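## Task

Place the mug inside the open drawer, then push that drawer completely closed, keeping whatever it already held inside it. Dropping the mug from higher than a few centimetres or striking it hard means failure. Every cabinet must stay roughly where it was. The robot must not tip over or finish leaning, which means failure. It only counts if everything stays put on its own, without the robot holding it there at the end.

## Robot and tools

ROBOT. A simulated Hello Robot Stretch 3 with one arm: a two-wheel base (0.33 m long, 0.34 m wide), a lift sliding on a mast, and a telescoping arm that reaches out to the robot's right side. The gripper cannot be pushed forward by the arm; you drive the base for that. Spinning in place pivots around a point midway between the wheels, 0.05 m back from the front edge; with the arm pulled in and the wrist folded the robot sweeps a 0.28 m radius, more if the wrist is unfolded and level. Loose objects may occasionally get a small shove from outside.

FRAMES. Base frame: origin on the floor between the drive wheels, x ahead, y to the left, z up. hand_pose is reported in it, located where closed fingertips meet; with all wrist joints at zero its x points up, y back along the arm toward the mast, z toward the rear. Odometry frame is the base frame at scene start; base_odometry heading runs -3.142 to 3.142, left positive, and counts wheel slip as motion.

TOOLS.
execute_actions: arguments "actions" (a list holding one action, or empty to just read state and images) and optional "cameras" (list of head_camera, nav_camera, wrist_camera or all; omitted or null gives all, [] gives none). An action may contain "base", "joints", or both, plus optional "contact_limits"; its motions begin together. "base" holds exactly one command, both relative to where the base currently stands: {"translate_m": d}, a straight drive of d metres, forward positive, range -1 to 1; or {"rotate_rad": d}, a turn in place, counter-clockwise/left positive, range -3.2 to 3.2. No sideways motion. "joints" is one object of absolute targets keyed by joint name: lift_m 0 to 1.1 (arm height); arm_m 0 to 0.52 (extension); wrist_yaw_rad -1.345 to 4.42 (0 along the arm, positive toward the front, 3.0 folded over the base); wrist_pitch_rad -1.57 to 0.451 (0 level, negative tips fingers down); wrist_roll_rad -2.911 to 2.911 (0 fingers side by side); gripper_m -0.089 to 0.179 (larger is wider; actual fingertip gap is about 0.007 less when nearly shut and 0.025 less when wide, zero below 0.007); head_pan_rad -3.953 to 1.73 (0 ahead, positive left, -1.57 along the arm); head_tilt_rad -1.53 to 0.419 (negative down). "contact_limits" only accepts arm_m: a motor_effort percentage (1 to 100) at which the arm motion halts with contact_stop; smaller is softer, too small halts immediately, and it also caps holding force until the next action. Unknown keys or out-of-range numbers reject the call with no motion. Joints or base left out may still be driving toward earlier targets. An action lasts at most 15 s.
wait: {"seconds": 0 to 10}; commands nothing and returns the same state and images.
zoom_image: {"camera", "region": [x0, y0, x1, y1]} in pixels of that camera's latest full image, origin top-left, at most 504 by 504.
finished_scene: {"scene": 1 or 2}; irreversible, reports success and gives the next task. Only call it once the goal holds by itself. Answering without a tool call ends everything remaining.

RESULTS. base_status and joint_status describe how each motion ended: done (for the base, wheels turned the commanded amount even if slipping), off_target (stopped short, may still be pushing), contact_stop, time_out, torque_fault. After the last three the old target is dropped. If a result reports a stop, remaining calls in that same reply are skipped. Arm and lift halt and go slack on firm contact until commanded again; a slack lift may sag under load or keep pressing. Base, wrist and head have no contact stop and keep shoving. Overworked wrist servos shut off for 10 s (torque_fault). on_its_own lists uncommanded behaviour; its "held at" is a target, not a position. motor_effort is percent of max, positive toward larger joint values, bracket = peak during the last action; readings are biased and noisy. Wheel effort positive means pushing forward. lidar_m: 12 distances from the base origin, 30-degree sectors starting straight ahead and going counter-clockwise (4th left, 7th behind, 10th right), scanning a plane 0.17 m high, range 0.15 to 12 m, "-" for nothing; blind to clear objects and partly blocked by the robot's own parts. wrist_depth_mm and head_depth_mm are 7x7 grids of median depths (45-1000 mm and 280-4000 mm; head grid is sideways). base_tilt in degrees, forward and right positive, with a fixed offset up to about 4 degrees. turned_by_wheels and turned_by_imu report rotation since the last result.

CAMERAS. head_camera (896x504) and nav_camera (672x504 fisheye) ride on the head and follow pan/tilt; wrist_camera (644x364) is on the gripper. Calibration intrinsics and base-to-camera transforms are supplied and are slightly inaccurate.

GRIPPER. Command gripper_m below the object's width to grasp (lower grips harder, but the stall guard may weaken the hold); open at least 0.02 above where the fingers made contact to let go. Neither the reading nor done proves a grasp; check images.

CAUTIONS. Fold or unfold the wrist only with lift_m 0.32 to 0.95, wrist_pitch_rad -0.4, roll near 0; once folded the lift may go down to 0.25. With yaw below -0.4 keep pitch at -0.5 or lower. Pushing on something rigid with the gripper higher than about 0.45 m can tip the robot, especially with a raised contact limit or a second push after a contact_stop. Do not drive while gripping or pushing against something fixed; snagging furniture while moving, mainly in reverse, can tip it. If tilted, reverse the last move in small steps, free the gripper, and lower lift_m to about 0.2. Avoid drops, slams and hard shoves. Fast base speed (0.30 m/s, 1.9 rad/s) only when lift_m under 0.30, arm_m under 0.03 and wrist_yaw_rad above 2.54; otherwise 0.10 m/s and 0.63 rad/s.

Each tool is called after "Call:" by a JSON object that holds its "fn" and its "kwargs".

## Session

Call:
{"fn": "execute_actions", "kwargs": {"actions": []}}

Scene clock: 0.00 s.
base_odometry: x=+0.000 y=+0.000 heading=+0.000 (m, m, rad; odometry frame)
turned_by_wheels: +0.000 (rad since the last result)
turned_by_imu: +0.000 (rad since the last result)
base_tilt: forward=+0.4 right=+1.8 (deg)
lidar_m: 1.75 1.29 1.49 2.04 2.04 2.27 2.01 1.44 2.40 2.30 2.15 1.97
head_depth_mm: 1798 1803 1792 1794 1790 1789 1784 / 1758 1757 1762 1759 1751 1745 1760 / 1748 1745 1725 1733 1721 1721 1722 / 1708 1704 1702 1716 1719 1688 1689 / 1688 1680 1669 1679 1665 1676 1668 / 1655 1646 1645 1647 1637 1638 1645 / 1624 1634 1625 1617 1611 1621 1612
base_status: not commanded
joint_positions: lift_m=+0.354 arm_m=-0.002 wrist_yaw_rad=+2.949 wrist_pitch_rad=-0.437 wrist_roll_rad=+0.009 gripper_m=+0.037 head_pan_rad=-0.014 head_tilt_rad=-0.005
joint_status: not commanded
motor_effort: left_wheel=+0 right_wheel=-1 lift_m=+29 arm_m=+0 wrist_yaw_rad=-1 wrist_pitch_rad=+8 wrist_roll_rad=+0 gripper_m=+0 head_pan_rad=+0 head_tilt_rad=+2 (%)
hand_pose: x=+0.0213 y=+0.0744 z=+0.3627 quat_wxyz=(+0.220, +0.705, +0.085, +0.669) (m; base frame)
wrist_depth_mm: - - - - - - - / - - - - - - - / - - - - - - - / 857 832 832 826 837 844 823 / 705 688 - 696 697 682 679 / 589 587 - 582 571 591 584 / 511 528 - - 510 515 509
pictures: head_camera (sideways: a quarter turn clockwise sets it upright), nav_camera (sideways: a quarter turn counterclockwise sets it upright), wrist_camera
camera_calibration (this result's frames):
head_camera: T_world_to_cam=[[0.0115373, 0.0397632, -0.999143, 1.32324], [-0.0380897, 0.998501, 0.0392978, -0.0440759], [0.999208, 0.0376036, 0.0130346, -0.0649684], [0, 0, 0, 1]] pos_world=[0.0479714, -0.00616321, 1.32468]
nav_camera: T_world_to_cam=[[0.0581008, -0.0430657, 0.997381, -1.25867], [-0.0253027, -0.998812, -0.0416535, 0.109273], [0.99799, -0.0228164, -0.0591215, 0.0271271], [0, 0, 0, 1]] pos_world=[0.0488221, 0.0555568, 1.26153]
wrist_camera: T_world_to_cam=[[0.98992, -0.140937, -0.0139927, -0.000644851], [-0.0977013, -0.608016, -0.78789, 0.358946], [0.102535, 0.781315, -0.615657, 0.33495], [0, 0, 0, 1]] pos_world=[0.00136383, -0.0435473, 0.489015]
Images, in order (width x height): head_camera 896x504, nav_camera 672x504, wrist_camera 644x364.

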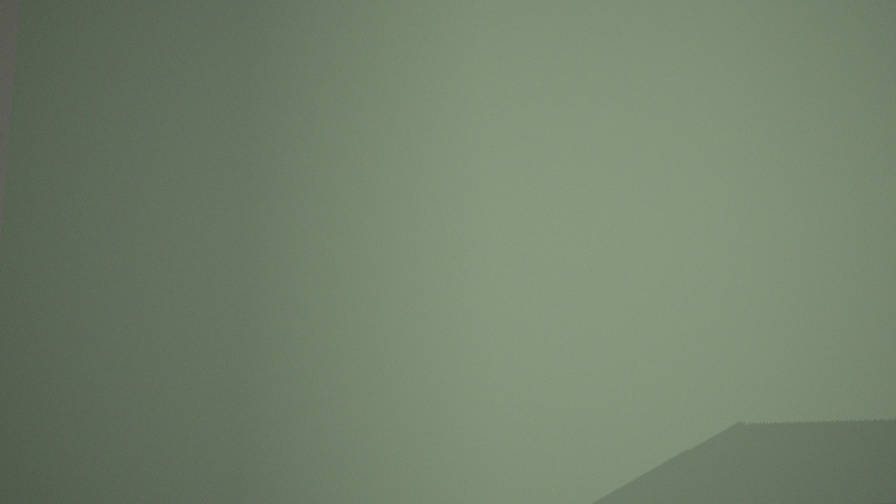

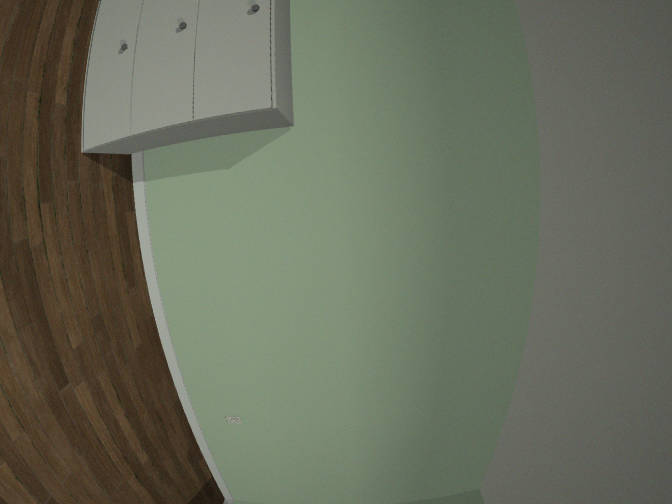

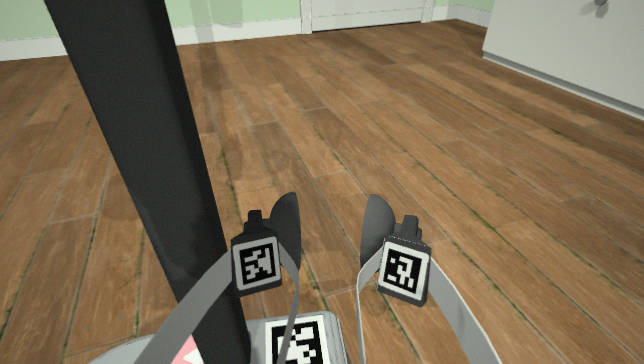

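Call:
{"fn": "execute_actions", "kwargs": {"actions": [{"joints":{"head_pan_rad":-1.7,"head_tilt_rad":-0.5}}], "cameras": ["nav_camera","head_camera"]}}

Call:
{"fn": "execute_actions", "kwargs": {"actions": [{"joints":{"head_pan_rad":-3.0}}], "cameras": ["nav_camera","head_camera"]}}

Scene clock: 5.43 s.
base_odometry: x=+0.000 y=+0.000 heading=+0.000 (m, m, rad; odometry frame)
turned_by_wheels: +0.000 (rad since the last result)
turned_by_imu: +0.001 (rad since the last result)
base_tilt: forward=+0.2 right=+1.7 (deg)
lidar_m: 1.75 1.29 1.49 2.04 2.04 2.26 2.01 1.44 2.40 2.30 2.15 1.97
head_depth_mm: 2595 2701 3038 2631 1990 1588 1327 / 2537 2666 2984 2674 1997 1602 1340 / 2480 2586 2902 2658 2024 1609 1334 / 2377 2513 2802 2698 2020 1625 1351 / 2328 2460 2703 2603 2058 1632 1357 / 2284 2403 2624 2786 2069 1643 1358 / 2250 2386 2566 2682 2065 1653 1373
base_status: not commanded
joint_positions: lift_m=+0.354 arm_m=-0.002 wrist_yaw_rad=+2.949 wrist_pitch_rad=-0.437 wrist_roll_rad=+0.009 gripper_m=+0.037 head_pan_rad=-1.693 head_tilt_rad=-0.494
joint_status: all done
motor_effort: left_wheel=+0(0) right_wheel=+0(0) lift_m=+29(28) arm_m=+0(0) wrist_yaw_rad=+0(0) wrist_pitch_rad=+9(9) wrist_roll_rad=+0(0) gripper_m=+0(0) head_pan_rad=-3(35) head_tilt_rad=-4(39) (%)
hand_pose: x=+0.0213 y=+0.0744 z=+0.3627 quat_wxyz=(+0.220, +0.705, +0.085, +0.669) (m; base frame)
wrist_depth_mm: - - - - - - - / - - - - - - - / - - - - - - - / 858 812 833 818 828 821 806 / 693 699 - 698 714 698 675 / 601 591 - 592 570 586 588 / 524 527 - - 517 515 517
pictures: head_camera (sideways: a quarter turn clockwise sets it upright), nav_camera (sideways: a quarter turn counterclockwise sets it upright)
camera_calibration (this result's frames):
head_camera: T_world_to_cam=[[0.0954581, 0.450615, -0.8876, 1.1769], [0.993823, -0.0938497, 0.0592365, -0.0762966], [-0.0566082, -0.887771, -0.45679, 0.552989], [0, 0, 0, 1]] pos_world=[-0.00521559, -0.0465618, 1.30174]
nav_camera: T_world_to_cam=[[-0.105139, -0.510598, 0.853367, -1.06958], [-0.988081, 0.150657, -0.0315928, 0.102025], [-0.112435, -0.846518, -0.520352, 0.634184], [0, 0, 0, 1]] pos_world=[0.0596582, -0.02465, 1.24597]
Images, in order (width x height): head_camera 896x504, nav_camera 672x504.

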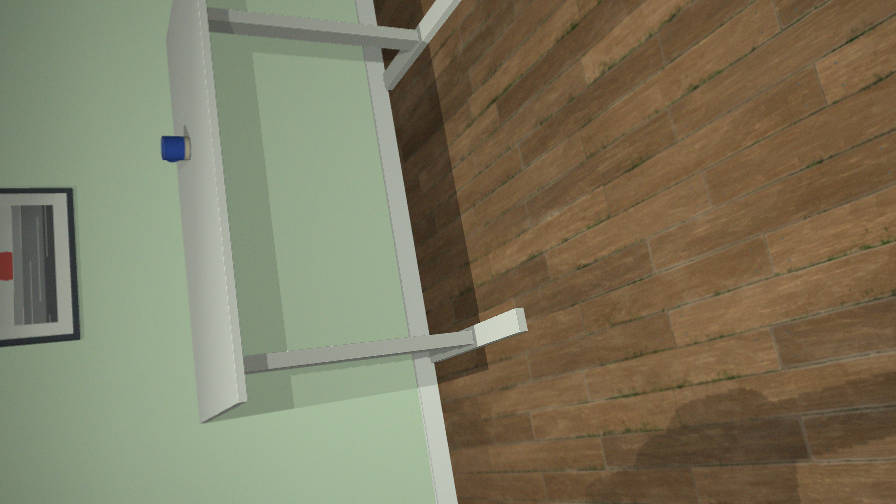

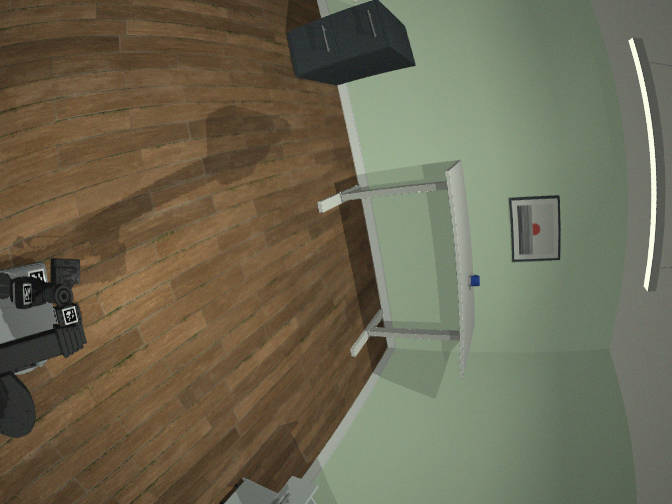

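Scene clock: 6.67 s.
base_odometry: x=+0.000 y=+0.000 heading=+0.000 (m, m, rad; odometry frame)
turned_by_wheels: +0.000 (rad since the last result)
turned_by_imu: +0.000 (rad since the last result)
base_tilt: forward=+0.4 right=+1.7 (deg)
lidar_m: 1.75 1.29 1.49 2.03 2.04 2.27 2.01 1.44 2.41 2.30 2.15 1.98
head_depth_mm: 1718 1863 2018 2208 1981 1592 1330 / 1717 1835 2010 2212 1991 1604 1332 / 1717 1843 1997 2195 2026 1606 1343 / 1705 1857 2010 2184 2029 1625 1345 / 1706 1832 1965 1558 1714 1623 1352 / 1700 1830 1945 1561 1708 1649 1358 / 1691 1822 1969 1561 1722 1645 1368
base_status: not commanded
joint_positions: lift_m=+0.354 arm_m=-0.002 wrist_yaw_rad=+2.949 wrist_pitch_rad=-0.437 wrist_roll_rad=+0.009 gripper_m=+0.037 head_pan_rad=-2.993 head_tilt_rad=-0.494
joint_status: all done
motor_effort: left_wheel=+0(0) right_wheel=-1(1) lift_m=+29(29) arm_m=+0(0) wrist_yaw_rad=-1(0) wrist_pitch_rad=+8(9) wrist_roll_rad=+0(0) gripper_m=+1(1) head_pan_rad=-3(32) head_tilt_rad=-4(4) (%)
hand_pose: x=+0.0213 y=+0.0744 z=+0.3627 quat_wxyz=(+0.220, +0.705, +0.085, +0.669) (m; base frame)
wrist_depth_mm: - - - - - - - / - - - - - - - / - - - - - - - / 851 817 839 825 828 833 820 / 710 694 - 695 688 683 687 / 605 588 - 586 570 590 587 / 517 527 - - 517 515 511
pictures: head_camera (sideways: a quarter turn clockwise sets it upright), nav_camera (sideways: a quarter turn counterclockwise sets it upright)
camera_calibration (this result's frames):
head_camera: T_world_to_cam=[[0.459871, 0.0285796, -0.887526, 1.17458], [0.175404, -0.982712, 0.059241, -0.0713101], [-0.870489, -0.182919, -0.456934, 0.55814], [0, 0, 0, 1]] pos_world=[-0.0417919, -0.00155186, 1.30173]
nav_camera: T_world_to_cam=[[-0.520252, -0.035296, 0.853283, -1.06694], [-0.119136, 0.992375, -0.0315881, 0.0967178], [-0.845662, -0.11809, -0.52049, 0.638836], [0, 0, 0, 1]] pos_world=[-0.00331618, -0.0581989, 1.24597]
Images, in order (width x height): head_camera 896x504, nav_camera 672x504.

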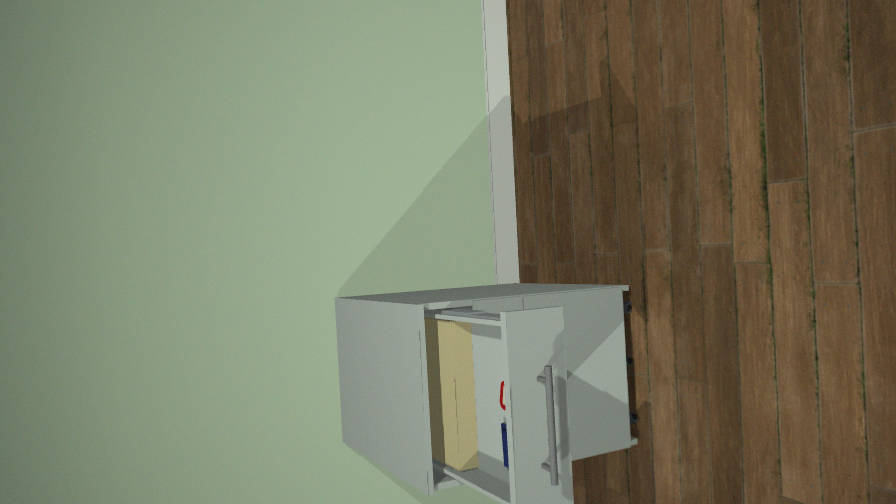

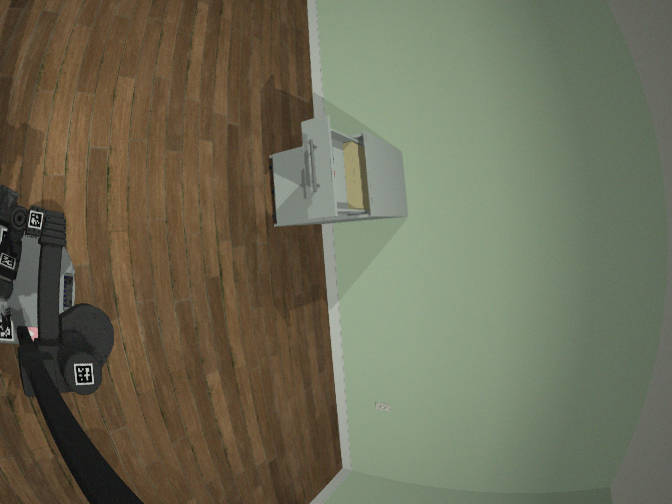

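Call:
{"fn": "execute_actions", "kwargs": {"actions": [{"base":{"rotate_rad":-1.93},"joints":{"lift_m":0.28,"wrist_pitch_rad":-0.4,"head_pan_rad":0,"head_tilt_rad":-0.6}}], "cameras": []}}

Call:
{"fn": "execute_actions", "kwargs": {"actions": [{"base":{"translate_m":1}}], "cameras": []}}

Call:
{"fn": "execute_actions", "kwargs": {"actions": [{"base":{"translate_m":1}}], "cameras": ["nav_camera"]}}

Call:
{"fn": "execute_actions", "kwargs": {"actions": [{"base":{"rotate_rad":2.12},"joints":{"head_pan_rad":-1.57,"head_tilt_rad":-0.55}}]}}

Scene clock: 23.37 s.
base_odometry: x=+0.000 y=+0.000 heading=-1.930 (m, m, rad; odometry frame)
turned_by_wheels: -1.930 (rad since the last result)
turned_by_imu: -1.934 (rad since the last result)
base_tilt: forward=+0.3 right=+1.9 (deg)
lidar_m: 2.73 2.31 2.15 1.84 1.45 1.29 1.72 2.04 2.09 2.10 1.44 1.47
head_depth_mm: 2319 2538 2679 2231 1778 1470 1247 / 2590 2828 2894 2283 1778 1470 1252 / 2713 2994 2898 2292 1797 1478 1252 / 2600 2926 3020 2301 1794 1490 1269 / 2469 2753 2922 2322 1824 1498 1271 / 2391 2614 2794 2330 1822 1505 1281 / 2280 2501 2682 2321 1844 1510 1284
base_status: done
joint_positions: lift_m=+0.280 arm_m=-0.002 wrist_yaw_rad=+2.949 wrist_pitch_rad=-0.419 wrist_roll_rad=+0.009 gripper_m=+0.037 head_pan_rad=-0.007 head_tilt_rad=-0.593
joint_status: all done
motor_effort: left_wheel=+2(7) right_wheel=-5(12) lift_m=+19(25) arm_m=+0(0) wrist_yaw_rad=+0(0) wrist_pitch_rad=+11(12) wrist_roll_rad=+0(0) gripper_m=+0(0) head_pan_rad=+3(33) head_tilt_rad=-5(18) (%)
hand_pose: x=+0.0217 y=+0.0767 z=+0.2929 quat_wxyz=(+0.214, +0.705, +0.079, +0.671) (m; base frame)
wrist_depth_mm: - - - - - - - / - - - - - - - / 935 - 945 932 935 932 916 / 733 718 731 735 715 739 719 / 609 601 - 595 619 597 599 / 511 522 - 530 488 502 506 / - - - - 434 441 439
pictures: none
No camera images: the call's "cameras" was empty. Leave "cameras" out to get every camera's image.

Scene clock: 28.37 s.
base_odometry: x=-0.351 y=-0.936 heading=-1.930 (m, m, rad; odometry frame)
turned_by_wheels: +0.000 (rad since the last result)
turned_by_imu: +0.005 (rad since the last result)
base_tilt: forward=+0.3 right=+1.7 (deg)
lidar_m: 1.74 1.46 1.79 1.71 2.29 2.13 2.45 2.88 2.18 0.96 1.07 1.53
head_depth_mm: 1711 1834 2012 2098 1767 1471 1245 / 1944 1999 2286 2247 1771 1480 1257 / 1930 1610 2254 2058 1789 1487 1258 / 1819 1492 2187 2299 1799 1490 1267 / 1744 1395 2049 2221 1814 1504 1270 / 1662 1387 1963 2099 1839 1506 1276 / 1584 1460 1862 2020 1845 1515 1282
base_status: done
joint_positions: lift_m=+0.280 arm_m=-0.002 wrist_yaw_rad=+2.949 wrist_pitch_rad=-0.418 wrist_roll_rad=+0.009 gripper_m=+0.037 head_pan_rad=-0.007 head_tilt_rad=-0.594
joint_status: not commanded
motor_effort: left_wheel=+1(6) right_wheel=-4(8) lift_m=+20(20) arm_m=+0(0) wrist_yaw_rad=-1(1) wrist_pitch_rad=+11(11) wrist_roll_rad=+0(0) gripper_m=+0(1) head_pan_rad=+3(3) head_tilt_rad=-5(5) (%)
hand_pose: x=+0.0218 y=+0.0768 z=+0.2930 quat_wxyz=(+0.213, +0.705, +0.079, +0.671) (m; base frame)
wrist_depth_mm: - - - - - - - / - - - - - - - / 945 - 930 932 942 931 915 / 724 725 740 733 734 716 725 / 612 602 - 599 615 597 600 / 510 526 - 518 488 506 505 / - - - - 437 439 440
pictures: none
No camera images: the call's "cameras" was empty. Leave "cameras" out to get every camera's image.

Scene clock: 33.40 s.
base_odometry: x=-0.702 y=-1.873 heading=-1.930 (m, m, rad; odometry frame)
turned_by_wheels: +0.000 (rad since the last result)
turned_by_imu: +0.005 (rad since the last result)
base_tilt: forward=+0.2 right=+1.8 (deg)
lidar_m: 0.74 1.03 1.06 0.95 1.78 2.89 3.19 3.72 1.22 1.01 0.96 0.99
head_depth_mm: 1111 1204 824 602 475 1430 1244 / 1099 1216 827 607 479 1157 1225 / 1043 1141 839 611 482 418 1235 / 990 1074 850 618 485 399 1244 / 939 1024 860 624 489 401 1192 / 897 969 873 629 493 404 359 / 860 926 880 635 496 406 344
base_status: done
joint_positions: lift_m=+0.280 arm_m=-0.002 wrist_yaw_rad=+2.949 wrist_pitch_rad=-0.418 wrist_roll_rad=+0.009 gripper_m=+0.037 head_pan_rad=-0.007 head_tilt_rad=-0.594
joint_status: not commanded
motor_effort: left_wheel=+1(8) right_wheel=-3(8) lift_m=+19(19) arm_m=+1(1) wrist_yaw_rad=-1(1) wrist_pitch_rad=+11(10) wrist_roll_rad=+0(0) gripper_m=+0(0) head_pan_rad=+3(3) head_tilt_rad=-4(5) (%)
hand_pose: x=+0.0218 y=+0.0768 z=+0.2930 quat_wxyz=(+0.213, +0.705, +0.079, +0.671) (m; base frame)
wrist_depth_mm: - - - - - 969 807 / - - - - - - 869 / 954 - 932 930 958 921 868 / 738 723 721 726 737 723 732 / 600 588 - 601 615 589 593 / 512 523 - 523 495 502 509 / - - - - 443 435 443
pictures: nav_camera (sideways: a quarter turn counterclockwise sets it upright)
camera_calibration (this result's frames):
nav_camera: T_world_to_cam=[[0.601968, -0.0464113, 0.79717, -1.00063], [-0.0392607, -0.998822, -0.0285046, 0.0922123], [0.797554, -0.0141386, -0.603081, 0.736265], [0, 0, 0, 1]] pos_world=[0.0187553, 0.056073, 1.24433]
Images, in order (width x height): nav_camera 672x504.

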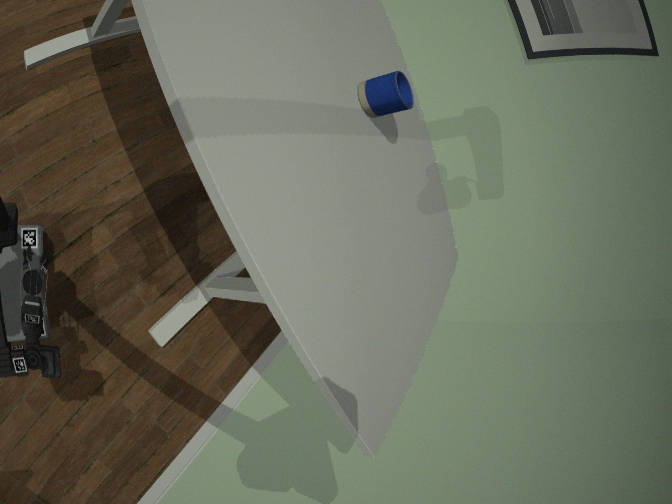

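Scene clock: 35.90 s.
base_odometry: x=-0.702 y=-1.873 heading=+0.190 (m, m, rad; odometry frame)
turned_by_wheels: +2.120 (rad since the last result)
turned_by_imu: +2.127 (rad since the last result)
base_tilt: forward=+0.2 right=+1.9 (deg)
lidar_m: 1.78 2.89 3.21 1.60 1.24 1.00 0.96 0.99 0.74 1.03 1.07 0.95
head_depth_mm: 850 931 903 640 497 406 358 / 858 932 916 647 500 408 368 / 860 936 923 650 504 410 371 / 858 939 941 649 508 412 373 / 863 940 953 667 512 416 375 / 865 944 959 671 515 418 377 / 869 950 977 676 519 420 379
base_status: done
joint_positions: lift_m=+0.280 arm_m=-0.002 wrist_yaw_rad=+2.949 wrist_pitch_rad=-0.418 wrist_roll_rad=+0.009 gripper_m=+0.037 head_pan_rad=-1.563 head_tilt_rad=-0.556
joint_status: all done
motor_effort: left_wheel=-2(6) right_wheel=+4(15) lift_m=+19(20) arm_m=+0(0) wrist_yaw_rad=+1(1) wrist_pitch_rad=+11(11) wrist_roll_rad=+0(0) gripper_m=+0(0) head_pan_rad=-3(35) head_tilt_rad=+3(11) (%)
hand_pose: x=+0.0218 y=+0.0768 z=+0.2930 quat_wxyz=(+0.213, +0.705, +0.079, +0.671) (m; base frame)
wrist_depth_mm: - - - - - - - / - - - - - - - / 958 - 915 945 914 927 938 / 734 715 735 734 711 717 725 / 606 596 - 602 612 598 591 / 515 526 - 524 492 507 511 / - - - - 440 437 434
pictures: head_camera (sideways: a quarter turn clockwise sets it upright), nav_camera (sideways: a quarter turn counterclockwise sets it upright), wrist_camera
camera_calibration (this result's frames):
head_camera: T_world_to_cam=[[0.0359633, 0.513725, -0.857201, 1.13762], [0.997643, 0.0317029, 0.0608551, -0.0784224], [0.0584385, -0.857369, -0.511374, 0.623309], [0, 0, 0, 1]] pos_world=[0.0008999, -0.0475291, 1.29868]
nav_camera: T_world_to_cam=[[-0.0378232, -0.572198, 0.819243, -1.0255], [-0.999282, 0.0235319, -0.0296996, 0.0996256], [-0.00228432, -0.819778, -0.572677, 0.70159], [0, 0, 0, 1]] pos_world=[0.062369, -0.0139864, 1.24488]
wrist_camera: T_world_to_cam=[[0.989971, -0.14067, -0.0130122, -0.0020571], [-0.0947987, -0.5932, -0.799454, 0.307719], [0.10474, 0.79267, -0.600586, 0.284842], [0, 0, 0, 1]] pos_world=[0.00137344, -0.0435362, 0.417052]
Images, in order (width x height): head_camera 896x504, nav_camera 672x504, wrist_camera 644x364.

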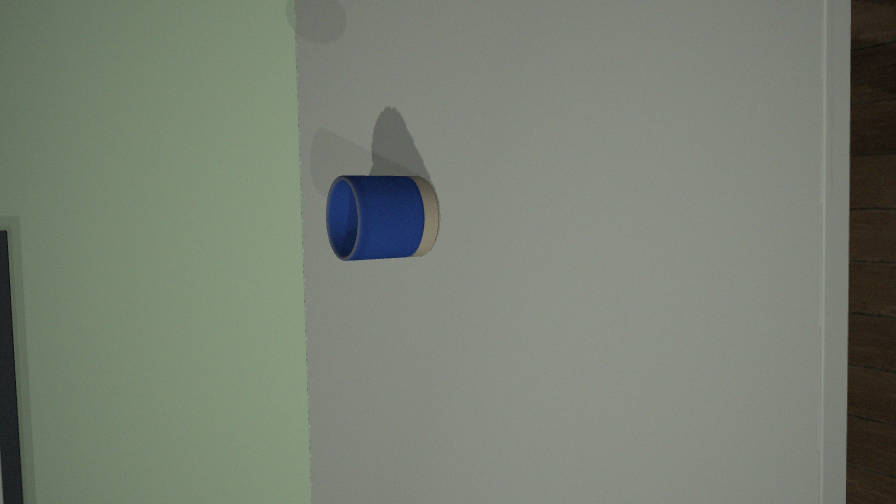

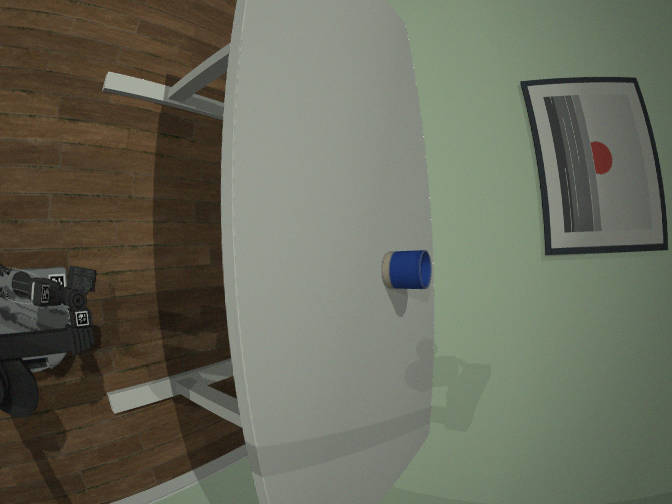

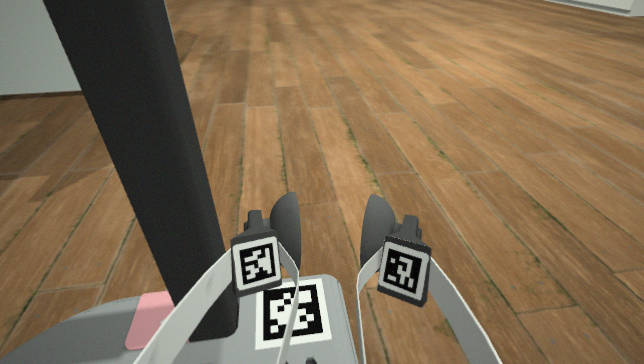

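Call:
{"fn": "execute_actions", "kwargs": {"actions": [{"base":{"translate_m":0.03},"joints":{"lift_m":0.9}}], "cameras": []}}

Call:
{"fn": "execute_actions", "kwargs": {"actions": [{"joints":{"lift_m":1.03,"wrist_yaw_rad":1.57}}], "cameras": []}}

Call:
{"fn": "execute_actions", "kwargs": {"actions": [{"joints":{"wrist_yaw_rad":0,"gripper_m":0.17,"arm_m":0.14}}], "cameras": ["wrist_camera"]}}

Scene clock: 50.83 s.
base_odometry: x=-0.673 y=-1.867 heading=+0.190 (m, m, rad; odometry frame)
turned_by_wheels: +0.000 (rad since the last result)
turned_by_imu: +0.003 (rad since the last result)
base_tilt: forward=+0.3 right=+1.8 (deg)
lidar_m: 1.75 2.85 3.17 3.72 1.34 1.03 0.99 1.03 0.76 1.03 1.07 0.93
head_depth_mm: 853 929 900 640 496 406 - / 856 932 914 647 500 408 - / 855 936 924 642 504 411 - / 860 939 936 658 508 413 - / 861 943 953 666 512 416 374 / 865 943 964 672 516 418 377 / 870 949 977 679 519 420 379
base_status: done
joint_positions: lift_m=+0.900 arm_m=-0.002 wrist_yaw_rad=+2.949 wrist_pitch_rad=-0.418 wrist_roll_rad=+0.009 gripper_m=+0.037 head_pan_rad=-1.563 head_tilt_rad=-0.556
joint_status: all done
motor_effort: left_wheel=-2(6) right_wheel=+3(14) lift_m=+38(40) arm_m=+0(0) wrist_yaw_rad=+1(0) wrist_pitch_rad=+10(11) wrist_roll_rad=+1(0) gripper_m=+1(1) head_pan_rad=-2(3) head_tilt_rad=+4(3) (%)
hand_pose: x=+0.0218 y=+0.0768 z=+0.9123 quat_wxyz=(+0.213, +0.705, +0.079, +0.671) (m; base frame)
wrist_depth_mm: - - - - - - - / - - - - - - - / - - - - - - - / - - - - - - - / - - - - - - - / - - - - - - - / - - - - - - -
pictures: none
No camera images: the call's "cameras" was empty. Leave "cameras" out to get every camera's image.

Scene clock: 52.83 s.
base_odometry: x=-0.673 y=-1.867 heading=+0.190 (m, m, rad; odometry frame)
turned_by_wheels: +0.000 (rad since the last result)
turned_by_imu: +0.001 (rad since the last result)
base_tilt: forward=+0.3 right=+1.8 (deg)
lidar_m: 1.75 2.86 3.16 3.72 1.34 1.04 0.99 1.03 0.76 1.03 1.07 0.92
head_depth_mm: 849 928 904 - - - - / 856 931 912 - - - - / 857 935 923 645 504 435 - / 858 942 938 659 508 430 - / 864 938 952 665 511 433 - / 863 944 964 671 531 - - / 865 947 978 678 558 - -
base_status: not commanded
joint_positions: lift_m=+1.030 arm_m=-0.002 wrist_yaw_rad=+1.573 wrist_pitch_rad=-0.418 wrist_roll_rad=+0.009 gripper_m=+0.037 head_pan_rad=-1.563 head_tilt_rad=-0.556
joint_status: all done
motor_effort: left_wheel=-2(2) right_wheel=+4(4) lift_m=+38(38) arm_m=+0(0) wrist_yaw_rad=-4(6) wrist_pitch_rad=+10(10) wrist_roll_rad=+0(0) gripper_m=+0(1) head_pan_rad=-2(2) head_tilt_rad=+3(3) (%)
hand_pose: x=+0.2030 y=-0.1431 z=+1.0423 quat_wxyz=(+0.591, +0.595, -0.387, +0.383) (m; base frame)
wrist_depth_mm: - - - - - - - / - - - - 716 657 657 / - - - - 516 476 469 / - - - - - 373 373 / - - - - 323 305 308 / - - - - - 261 261 / - - - - - 225 226
pictures: none
No camera images: the call's "cameras" was empty. Leave "cameras" out to get every camera's image.

Scene clock: 55.13 s.
base_odometry: x=-0.673 y=-1.867 heading=+0.190 (m, m, rad; odometry frame)
turned_by_wheels: +0.000 (rad since the last result)
turned_by_imu: +0.001 (rad since the last result)
base_tilt: forward=+0.3 right=+1.8 (deg)
lidar_m: 1.75 2.87 3.17 3.73 1.34 1.03 0.99 1.02 0.76 1.03 1.06 0.92
head_depth_mm: 850 - - - 497 405 358 / 854 915 - - 487 407 361 / 856 924 - 628 490 410 363 / 860 938 933 633 507 413 373 / 861 943 952 662 512 415 375 / 865 949 966 672 515 417 377 / 870 948 976 678 520 421 379
base_status: not commanded
joint_positions: lift_m=+1.030 arm_m=+0.140 wrist_yaw_rad=+0.003 wrist_pitch_rad=-0.418 wrist_roll_rad=+0.009 gripper_m=+0.170 head_pan_rad=-1.563 head_tilt_rad=-0.556
joint_status: all done
motor_effort: left_wheel=-3(2) right_wheel=+3(4) lift_m=+38(38) arm_m=+4(4) wrist_yaw_rad=-3(4) wrist_pitch_rad=+10(11) wrist_roll_rad=+0(0) gripper_m=+0(94) head_pan_rad=-2(3) head_tilt_rad=+3(3) (%)
hand_pose: x=-0.0210 y=-0.5091 z=+1.0423 quat_wxyz=(+0.689, +0.147, -0.694, -0.147) (m; base frame)
wrist_depth_mm: 620 608 608 607 601 604 582 / 660 634 643 644 626 615 618 / 481 482 480 329 477 478 476 / 377 382 376 296 375 374 372 / 311 317 308 307 308 308 307 / 271 255 262 262 261 261 267 / 227 227 227 225 226 226 221
pictures: wrist_camera
camera_calibration (this result's frames):
wrist_camera: T_world_to_cam=[[-0.998443, -0.0542388, -0.0129991, -0.0301077], [-0.0221895, 0.600108, -0.799611, 1.16432], [0.0511708, -0.798078, -0.600378, 0.392577], [0, 0, 0, 1]] pos_world=[-0.0243138, -0.387041, 1.1663]
Images, in order (width x height): wrist_camera 644x364.

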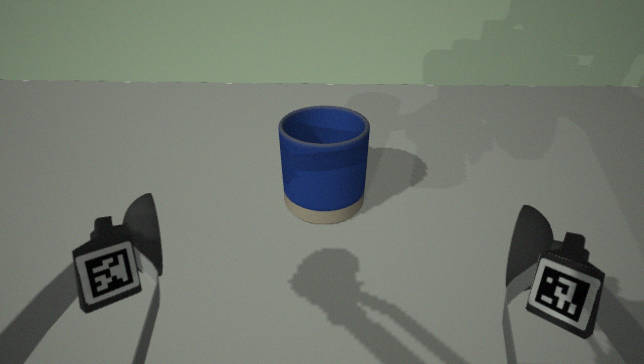

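Call:
{"fn": "execute_actions", "kwargs": {"actions": [{"joints":{"wrist_pitch_rad":-0.7,"lift_m":1.09,"arm_m":0.25}}], "cameras": []}}

Call:
{"fn": "execute_actions", "kwargs": {"actions": [{"joints":{"lift_m":1.04,"arm_m":0.335}}]}}

Scene clock: 65.03 s.
base_odometry: x=-0.673 y=-1.867 heading=+0.190 (m, m, rad; odometry frame)
turned_by_wheels: +0.000 (rad since the last result)
turned_by_imu: +0.001 (rad since the last result)
base_tilt: forward=+0.4 right=+1.7 (deg)
lidar_m: 1.75 2.85 3.20 3.72 1.34 1.03 0.99 1.02 0.76 1.03 1.07 0.92
head_depth_mm: - - 956 643 497 406 359 / - - 838 646 501 408 360 / 859 - 633 640 504 410 363 / 861 936 990 660 507 412 372 / 862 943 957 665 512 416 375 / 863 943 963 673 515 417 377 / 867 948 978 677 519 421 379
base_status: not commanded
joint_positions: lift_m=+1.090 arm_m=+0.250 wrist_yaw_rad=+0.002 wrist_pitch_rad=-0.710 wrist_roll_rad=+0.009 gripper_m=+0.170 head_pan_rad=-1.563 head_tilt_rad=-0.556
joint_status: all done
motor_effort: left_wheel=-2(2) right_wheel=+4(3) lift_m=+37(39) arm_m=+3(6) wrist_yaw_rad=-2(3) wrist_pitch_rad=+6(10) wrist_roll_rad=+0(0) gripper_m=+1(0) head_pan_rad=-2(3) head_tilt_rad=+4(3) (%)
hand_pose: x=-0.0213 y=-0.5733 z=+1.0430 quat_wxyz=(+0.660, +0.245, -0.666, -0.247) (m; base frame)
wrist_depth_mm: 499 498 496 493 483 482 479 / 430 419 414 412 410 404 400 / 364 359 356 265 352 350 349 / 318 318 315 226 310 306 305 / 286 290 280 267 276 275 274 / 264 249 254 252 251 250 253 / 232 232 231 228 230 228 222
pictures: none
No camera images: the call's "cameras" was empty. Leave "cameras" out to get every camera's image.

Scene clock: 66.87 s.
base_odometry: x=-0.673 y=-1.867 heading=+0.190 (m, m, rad; odometry frame)
turned_by_wheels: +0.000 (rad since the last result)
turned_by_imu: +0.001 (rad since the last result)
base_tilt: forward=+0.2 right=+1.9 (deg)
lidar_m: 1.75 2.85 3.17 3.73 1.34 1.03 0.99 1.03 0.76 1.03 1.06 0.92
head_depth_mm: 829 927 876 640 496 405 359 / 835 - 865 645 501 408 361 / 855 - - 641 503 411 362 / 861 937 987 658 507 413 365 / 864 939 950 664 512 415 375 / 864 946 965 671 515 418 377 / 866 944 981 679 518 421 379
base_status: not commanded
joint_positions: lift_m=+1.040 arm_m=+0.335 wrist_yaw_rad=+0.002 wrist_pitch_rad=-0.711 wrist_roll_rad=+0.009 gripper_m=+0.170 head_pan_rad=-1.563 head_tilt_rad=-0.556
joint_status: all done
motor_effort: left_wheel=-2(2) right_wheel=+3(3) lift_m=+19(35) arm_m=+4(3) wrist_yaw_rad=-2(2) wrist_pitch_rad=+6(6) wrist_roll_rad=+0(0) gripper_m=+0(0) head_pan_rad=-2(3) head_tilt_rad=+3(3) (%)
hand_pose: x=-0.0213 y=-0.6581 z=+0.9937 quat_wxyz=(+0.660, +0.246, -0.665, -0.247) (m; base frame)
wrist_depth_mm: 403 394 394 390 386 377 374 / 335 333 329 326 326 322 319 / 290 289 286 171 281 281 276 / 253 252 173 186 242 245 244 / 228 229 201 210 217 220 219 / - 199 196 125 199 199 202 / 184 185 184 177 182 181 178
pictures: head_camera (sideways: a quarter turn clockwise sets it upright), nav_camera (sideways: a quarter turn counterclockwise sets it upright), wrist_camera
camera_calibration (this result's frames):
head_camera: T_world_to_cam=[[0.0359858, 0.513723, -0.857201, 1.13762], [0.997644, 0.0316593, 0.0608551, -0.0784224], [0.058401, -0.857372, -0.511373, 0.623309], [0, 0, 0, 1]] pos_world=[0.000897821, -0.0475288, 1.29868]
nav_camera: T_world_to_cam=[[-0.0378483, -0.572196, 0.819243, -1.0255], [-0.999281, 0.0235756, -0.0296996, 0.0996256], [-0.00232018, -0.819778, -0.572677, 0.70159], [0, 0, 0, 1]] pos_world=[0.0623684, -0.0139889, 1.24488]
wrist_camera: T_world_to_cam=[[-0.998511, -0.0472028, -0.0273357, -0.0202664], [-0.0218623, 0.805451, -0.592259, 1.14396], [0.0499738, -0.590779, -0.805284, 0.584433], [0, 0, 0, 1]] pos_world=[-0.024433, -0.57709, 1.1476]
Images, in order (width x height): head_camera 896x504, nav_camera 672x504, wrist_camera 644x364.

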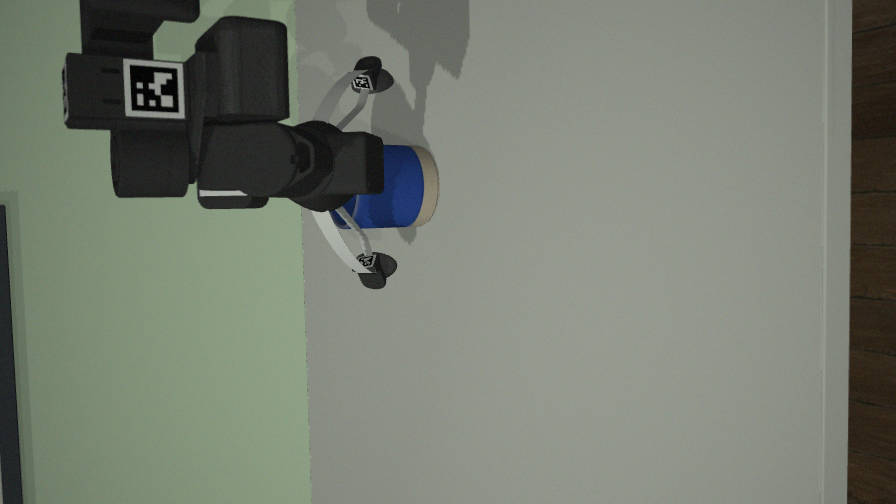

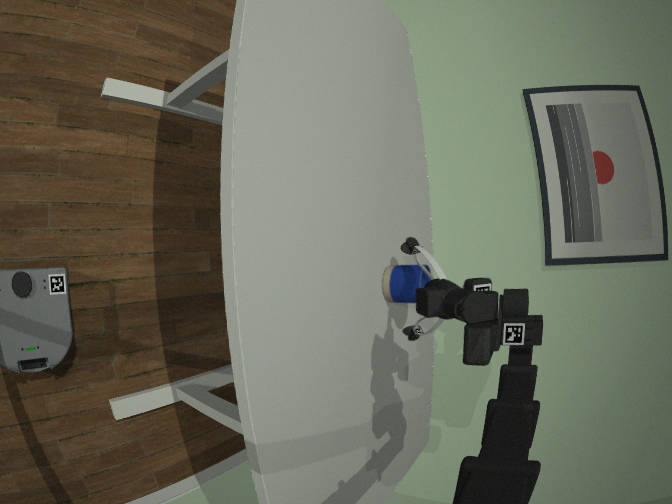

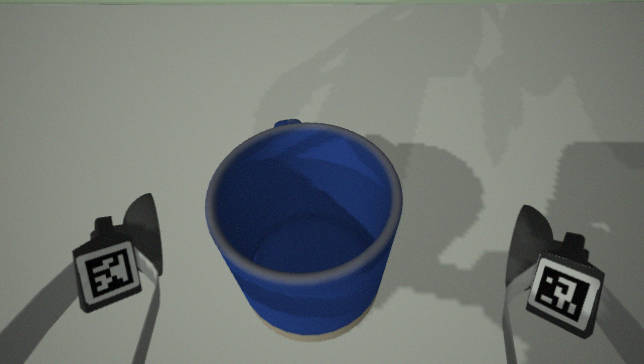

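Call:
{"fn": "execute_actions", "kwargs": {"actions": [{"base":{"translate_m":0.014},"joints":{"lift_m":1.028,"gripper_m":0.14}}], "cameras": ["wrist_camera"]}}

Call:
{"fn": "execute_actions", "kwargs": {"actions": [{"joints":{"gripper_m":0.04}}], "cameras": ["wrist_camera"]}}

Call:
{"fn": "execute_actions", "kwargs": {"actions": [{"joints":{"lift_m":1.045}}], "cameras": ["wrist_camera","head_camera"]}}

Scene clock: 76.73 s.
base_odometry: x=-0.659 y=-1.864 heading=+0.190 (m, m, rad; odometry frame)
turned_by_wheels: +0.000 (rad since the last result)
turned_by_imu: +0.001 (rad since the last result)
base_tilt: forward=+0.3 right=+1.8 (deg)
lidar_m: 1.73 2.84 3.16 3.72 1.38 1.05 1.01 1.04 0.77 1.03 1.07 0.91
head_depth_mm: 844 - 850 639 497 405 358 / 846 - 885 644 501 408 360 / 856 - - 646 505 411 362 / 857 940 965 658 508 413 364 / 862 940 952 663 511 415 374 / 863 941 962 672 515 418 377 / 868 949 974 679 518 420 380
base_status: done
joint_positions: lift_m=+1.028 arm_m=+0.335 wrist_yaw_rad=+0.002 wrist_pitch_rad=-0.711 wrist_roll_rad=+0.009 gripper_m=+0.140 head_pan_rad=-1.563 head_tilt_rad=-0.556
joint_status: all done
motor_effort: left_wheel=-2(3) right_wheel=+4(11) lift_m=+19(19) arm_m=+5(4) wrist_yaw_rad=-3(3) wrist_pitch_rad=+6(6) wrist_roll_rad=+1(0) gripper_m=-1(92) head_pan_rad=-3(2) head_tilt_rad=+3(4) (%)
hand_pose: x=-0.0213 y=-0.6581 z=+0.9817 quat_wxyz=(+0.660, +0.246, -0.665, -0.247) (m; base frame)
wrist_depth_mm: 374 374 368 365 361 357 355 / 317 313 309 307 304 299 298 / 271 269 267 158 163 262 259 / 239 237 226 184 163 231 229 / 212 216 202 199 190 211 206 / 195 184 187 117 181 - 186 / 174 173 173 167 170 170 169
pictures: wrist_camera
camera_calibration (this result's frames):
wrist_camera: T_world_to_cam=[[-0.998511, -0.0472024, -0.0273363, -0.0205935], [-0.0218622, 0.805459, -0.592249, 1.13685], [0.0499738, -0.590769, -0.805291, 0.574787], [0, 0, 0, 1]] pos_world=[-0.0244331, -0.57709, 1.13561]
Images, in order (width x height): wrist_camera 644x364.

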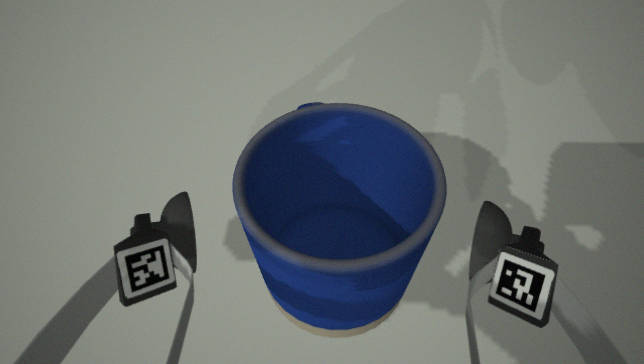

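Scene clock: 78.23 s.
base_odometry: x=-0.659 y=-1.864 heading=+0.190 (m, m, rad; odometry frame)
turned_by_wheels: +0.000 (rad since the last result)
turned_by_imu: +0.000 (rad since the last result)
base_tilt: forward=+0.2 right=+1.8 (deg)
lidar_m: 1.73 2.84 3.17 3.71 1.39 1.05 1.01 1.04 0.77 1.03 1.06 0.91
head_depth_mm: 845 - 848 640 497 406 358 / 844 - 858 643 501 407 361 / 857 936 - 641 504 410 362 / 858 938 940 657 509 413 364 / 861 941 951 666 512 415 374 / 863 942 961 671 515 418 377 / 866 947 979 679 519 420 379
base_status: not commanded
joint_positions: lift_m=+1.028 arm_m=+0.335 wrist_yaw_rad=+0.000 wrist_pitch_rad=-0.721 wrist_roll_rad=+0.009 gripper_m=+0.041 head_pan_rad=-1.563 head_tilt_rad=-0.556
joint_status: all done
motor_effort: left_wheel=-3(2) right_wheel=+5(5) lift_m=+21(20) arm_m=+4(3) wrist_yaw_rad=+0(2) wrist_pitch_rad=+12(12) wrist_roll_rad=+0(0) gripper_m=-16(100) head_pan_rad=-2(2) head_tilt_rad=+4(3) (%)
hand_pose: x=-0.0216 y=-0.6563 z=+0.9798 quat_wxyz=(+0.659, +0.248, -0.664, -0.251) (m; base frame)
wrist_depth_mm: 366 364 355 354 350 348 344 / 308 307 303 301 297 293 293 / 266 265 266 156 245 257 254 / 235 233 164 183 157 227 225 / 210 209 125 196 167 204 201 / 190 188 181 112 140 188 184 / 173 171 171 164 169 168 168
pictures: wrist_camera
camera_calibration (this result's frames):
wrist_camera: T_world_to_cam=[[-0.998606, -0.0448845, -0.0277891, -0.0189567], [-0.0202142, 0.811394, -0.58415, 1.13026], [0.0487672, -0.582774, -0.81117, 0.585419], [0, 0, 0, 1]] pos_world=[-0.0246322, -0.576774, 1.13459]
Images, in order (width x height): wrist_camera 644x364.

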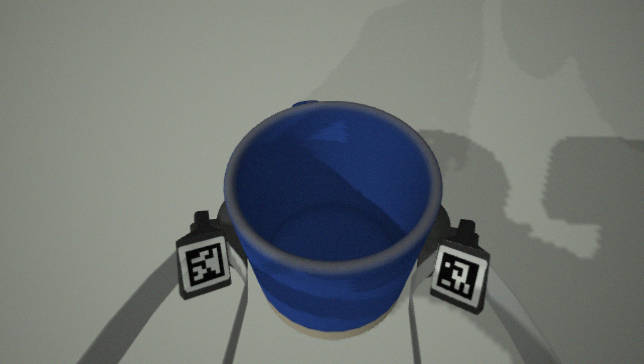

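Scene clock: 79.10 s.
base_odometry: x=-0.659 y=-1.864 heading=+0.190 (m, m, rad; odometry frame)
turned_by_wheels: +0.000 (rad since the last result)
turned_by_imu: +0.000 (rad since the last result)
base_tilt: forward=+0.3 right=+1.8 (deg)
lidar_m: 1.74 2.85 3.14 3.72 1.39 1.05 1.00 1.04 0.77 1.03 1.06 0.91
head_depth_mm: 831 918 898 639 496 405 358 / 835 - 912 645 501 408 360 / 855 - - 632 504 411 362 / 858 937 940 657 508 413 364 / 861 940 949 663 510 415 374 / 866 944 962 670 515 418 378 / 867 946 979 677 519 420 379
base_status: not commanded
joint_positions: lift_m=+1.045 arm_m=+0.335 wrist_yaw_rad=+0.000 wrist_pitch_rad=-0.730 wrist_roll_rad=+0.009 gripper_m=+0.041 head_pan_rad=-1.563 head_tilt_rad=-0.556
joint_status: all done
motor_effort: left_wheel=-2(2) right_wheel=+4(5) lift_m=+40(41) arm_m=+3(4) wrist_yaw_rad=+0(1) wrist_pitch_rad=+17(18) wrist_roll_rad=+0(0) gripper_m=-17(17) head_pan_rad=-2(3) head_tilt_rad=+3(4) (%)
hand_pose: x=-0.0216 y=-0.6545 z=+0.9943 quat_wxyz=(+0.658, +0.251, -0.663, -0.254) (m; base frame)
wrist_depth_mm: 387 384 385 377 372 367 364 / 330 328 324 320 315 313 312 / 286 283 282 161 269 274 271 / 253 251 166 181 164 244 242 / 227 225 118 196 112 219 219 / 205 204 195 117 137 201 198 / 187 186 185 153 180 182 182
pictures: head_camera (sideways: a quarter turn clockwise sets it upright), wrist_camera
camera_calibration (this result's frames):
head_camera: T_world_to_cam=[[0.0359857, 0.513723, -0.857201, 1.13762], [0.997644, 0.0316594, 0.0608551, -0.0784224], [0.0584011, -0.857372, -0.511373, 0.623309], [0, 0, 0, 1]] pos_world=[0.000897827, -0.0475288, 1.29868]
wrist_camera: T_world_to_cam=[[-0.998606, -0.0446203, -0.0282139, -0.0178786], [-0.0202117, 0.816857, -0.576485, 1.13325], [0.0487697, -0.575111, -0.81662, 0.608647], [0, 0, 0, 1]] pos_world=[-0.0246322, -0.576464, 1.14983]
Images, in order (width x height): head_camera 896x504, wrist_camera 644x364.

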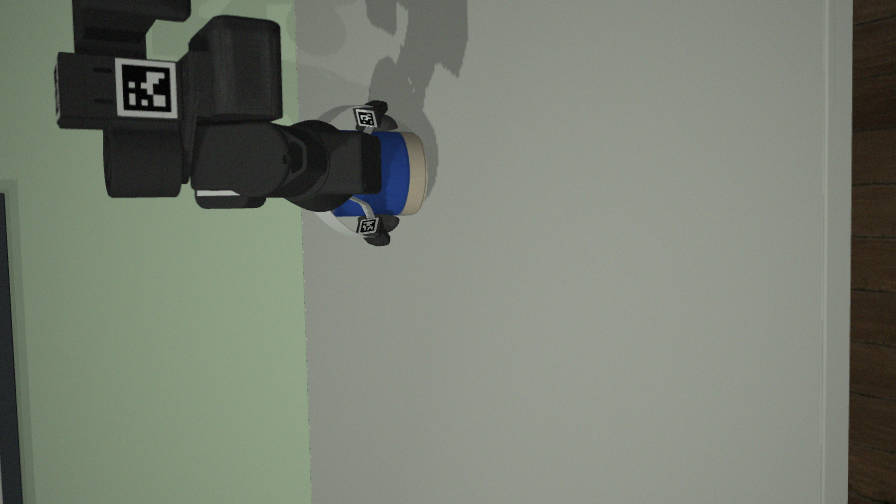

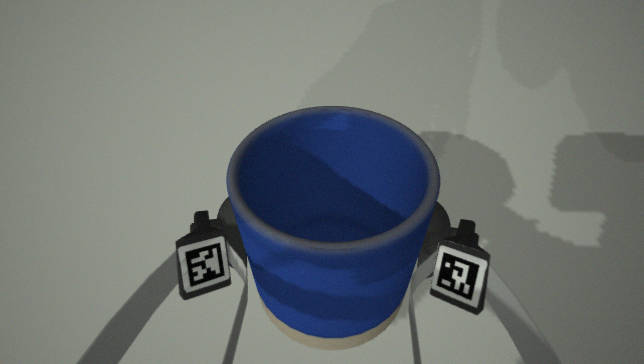

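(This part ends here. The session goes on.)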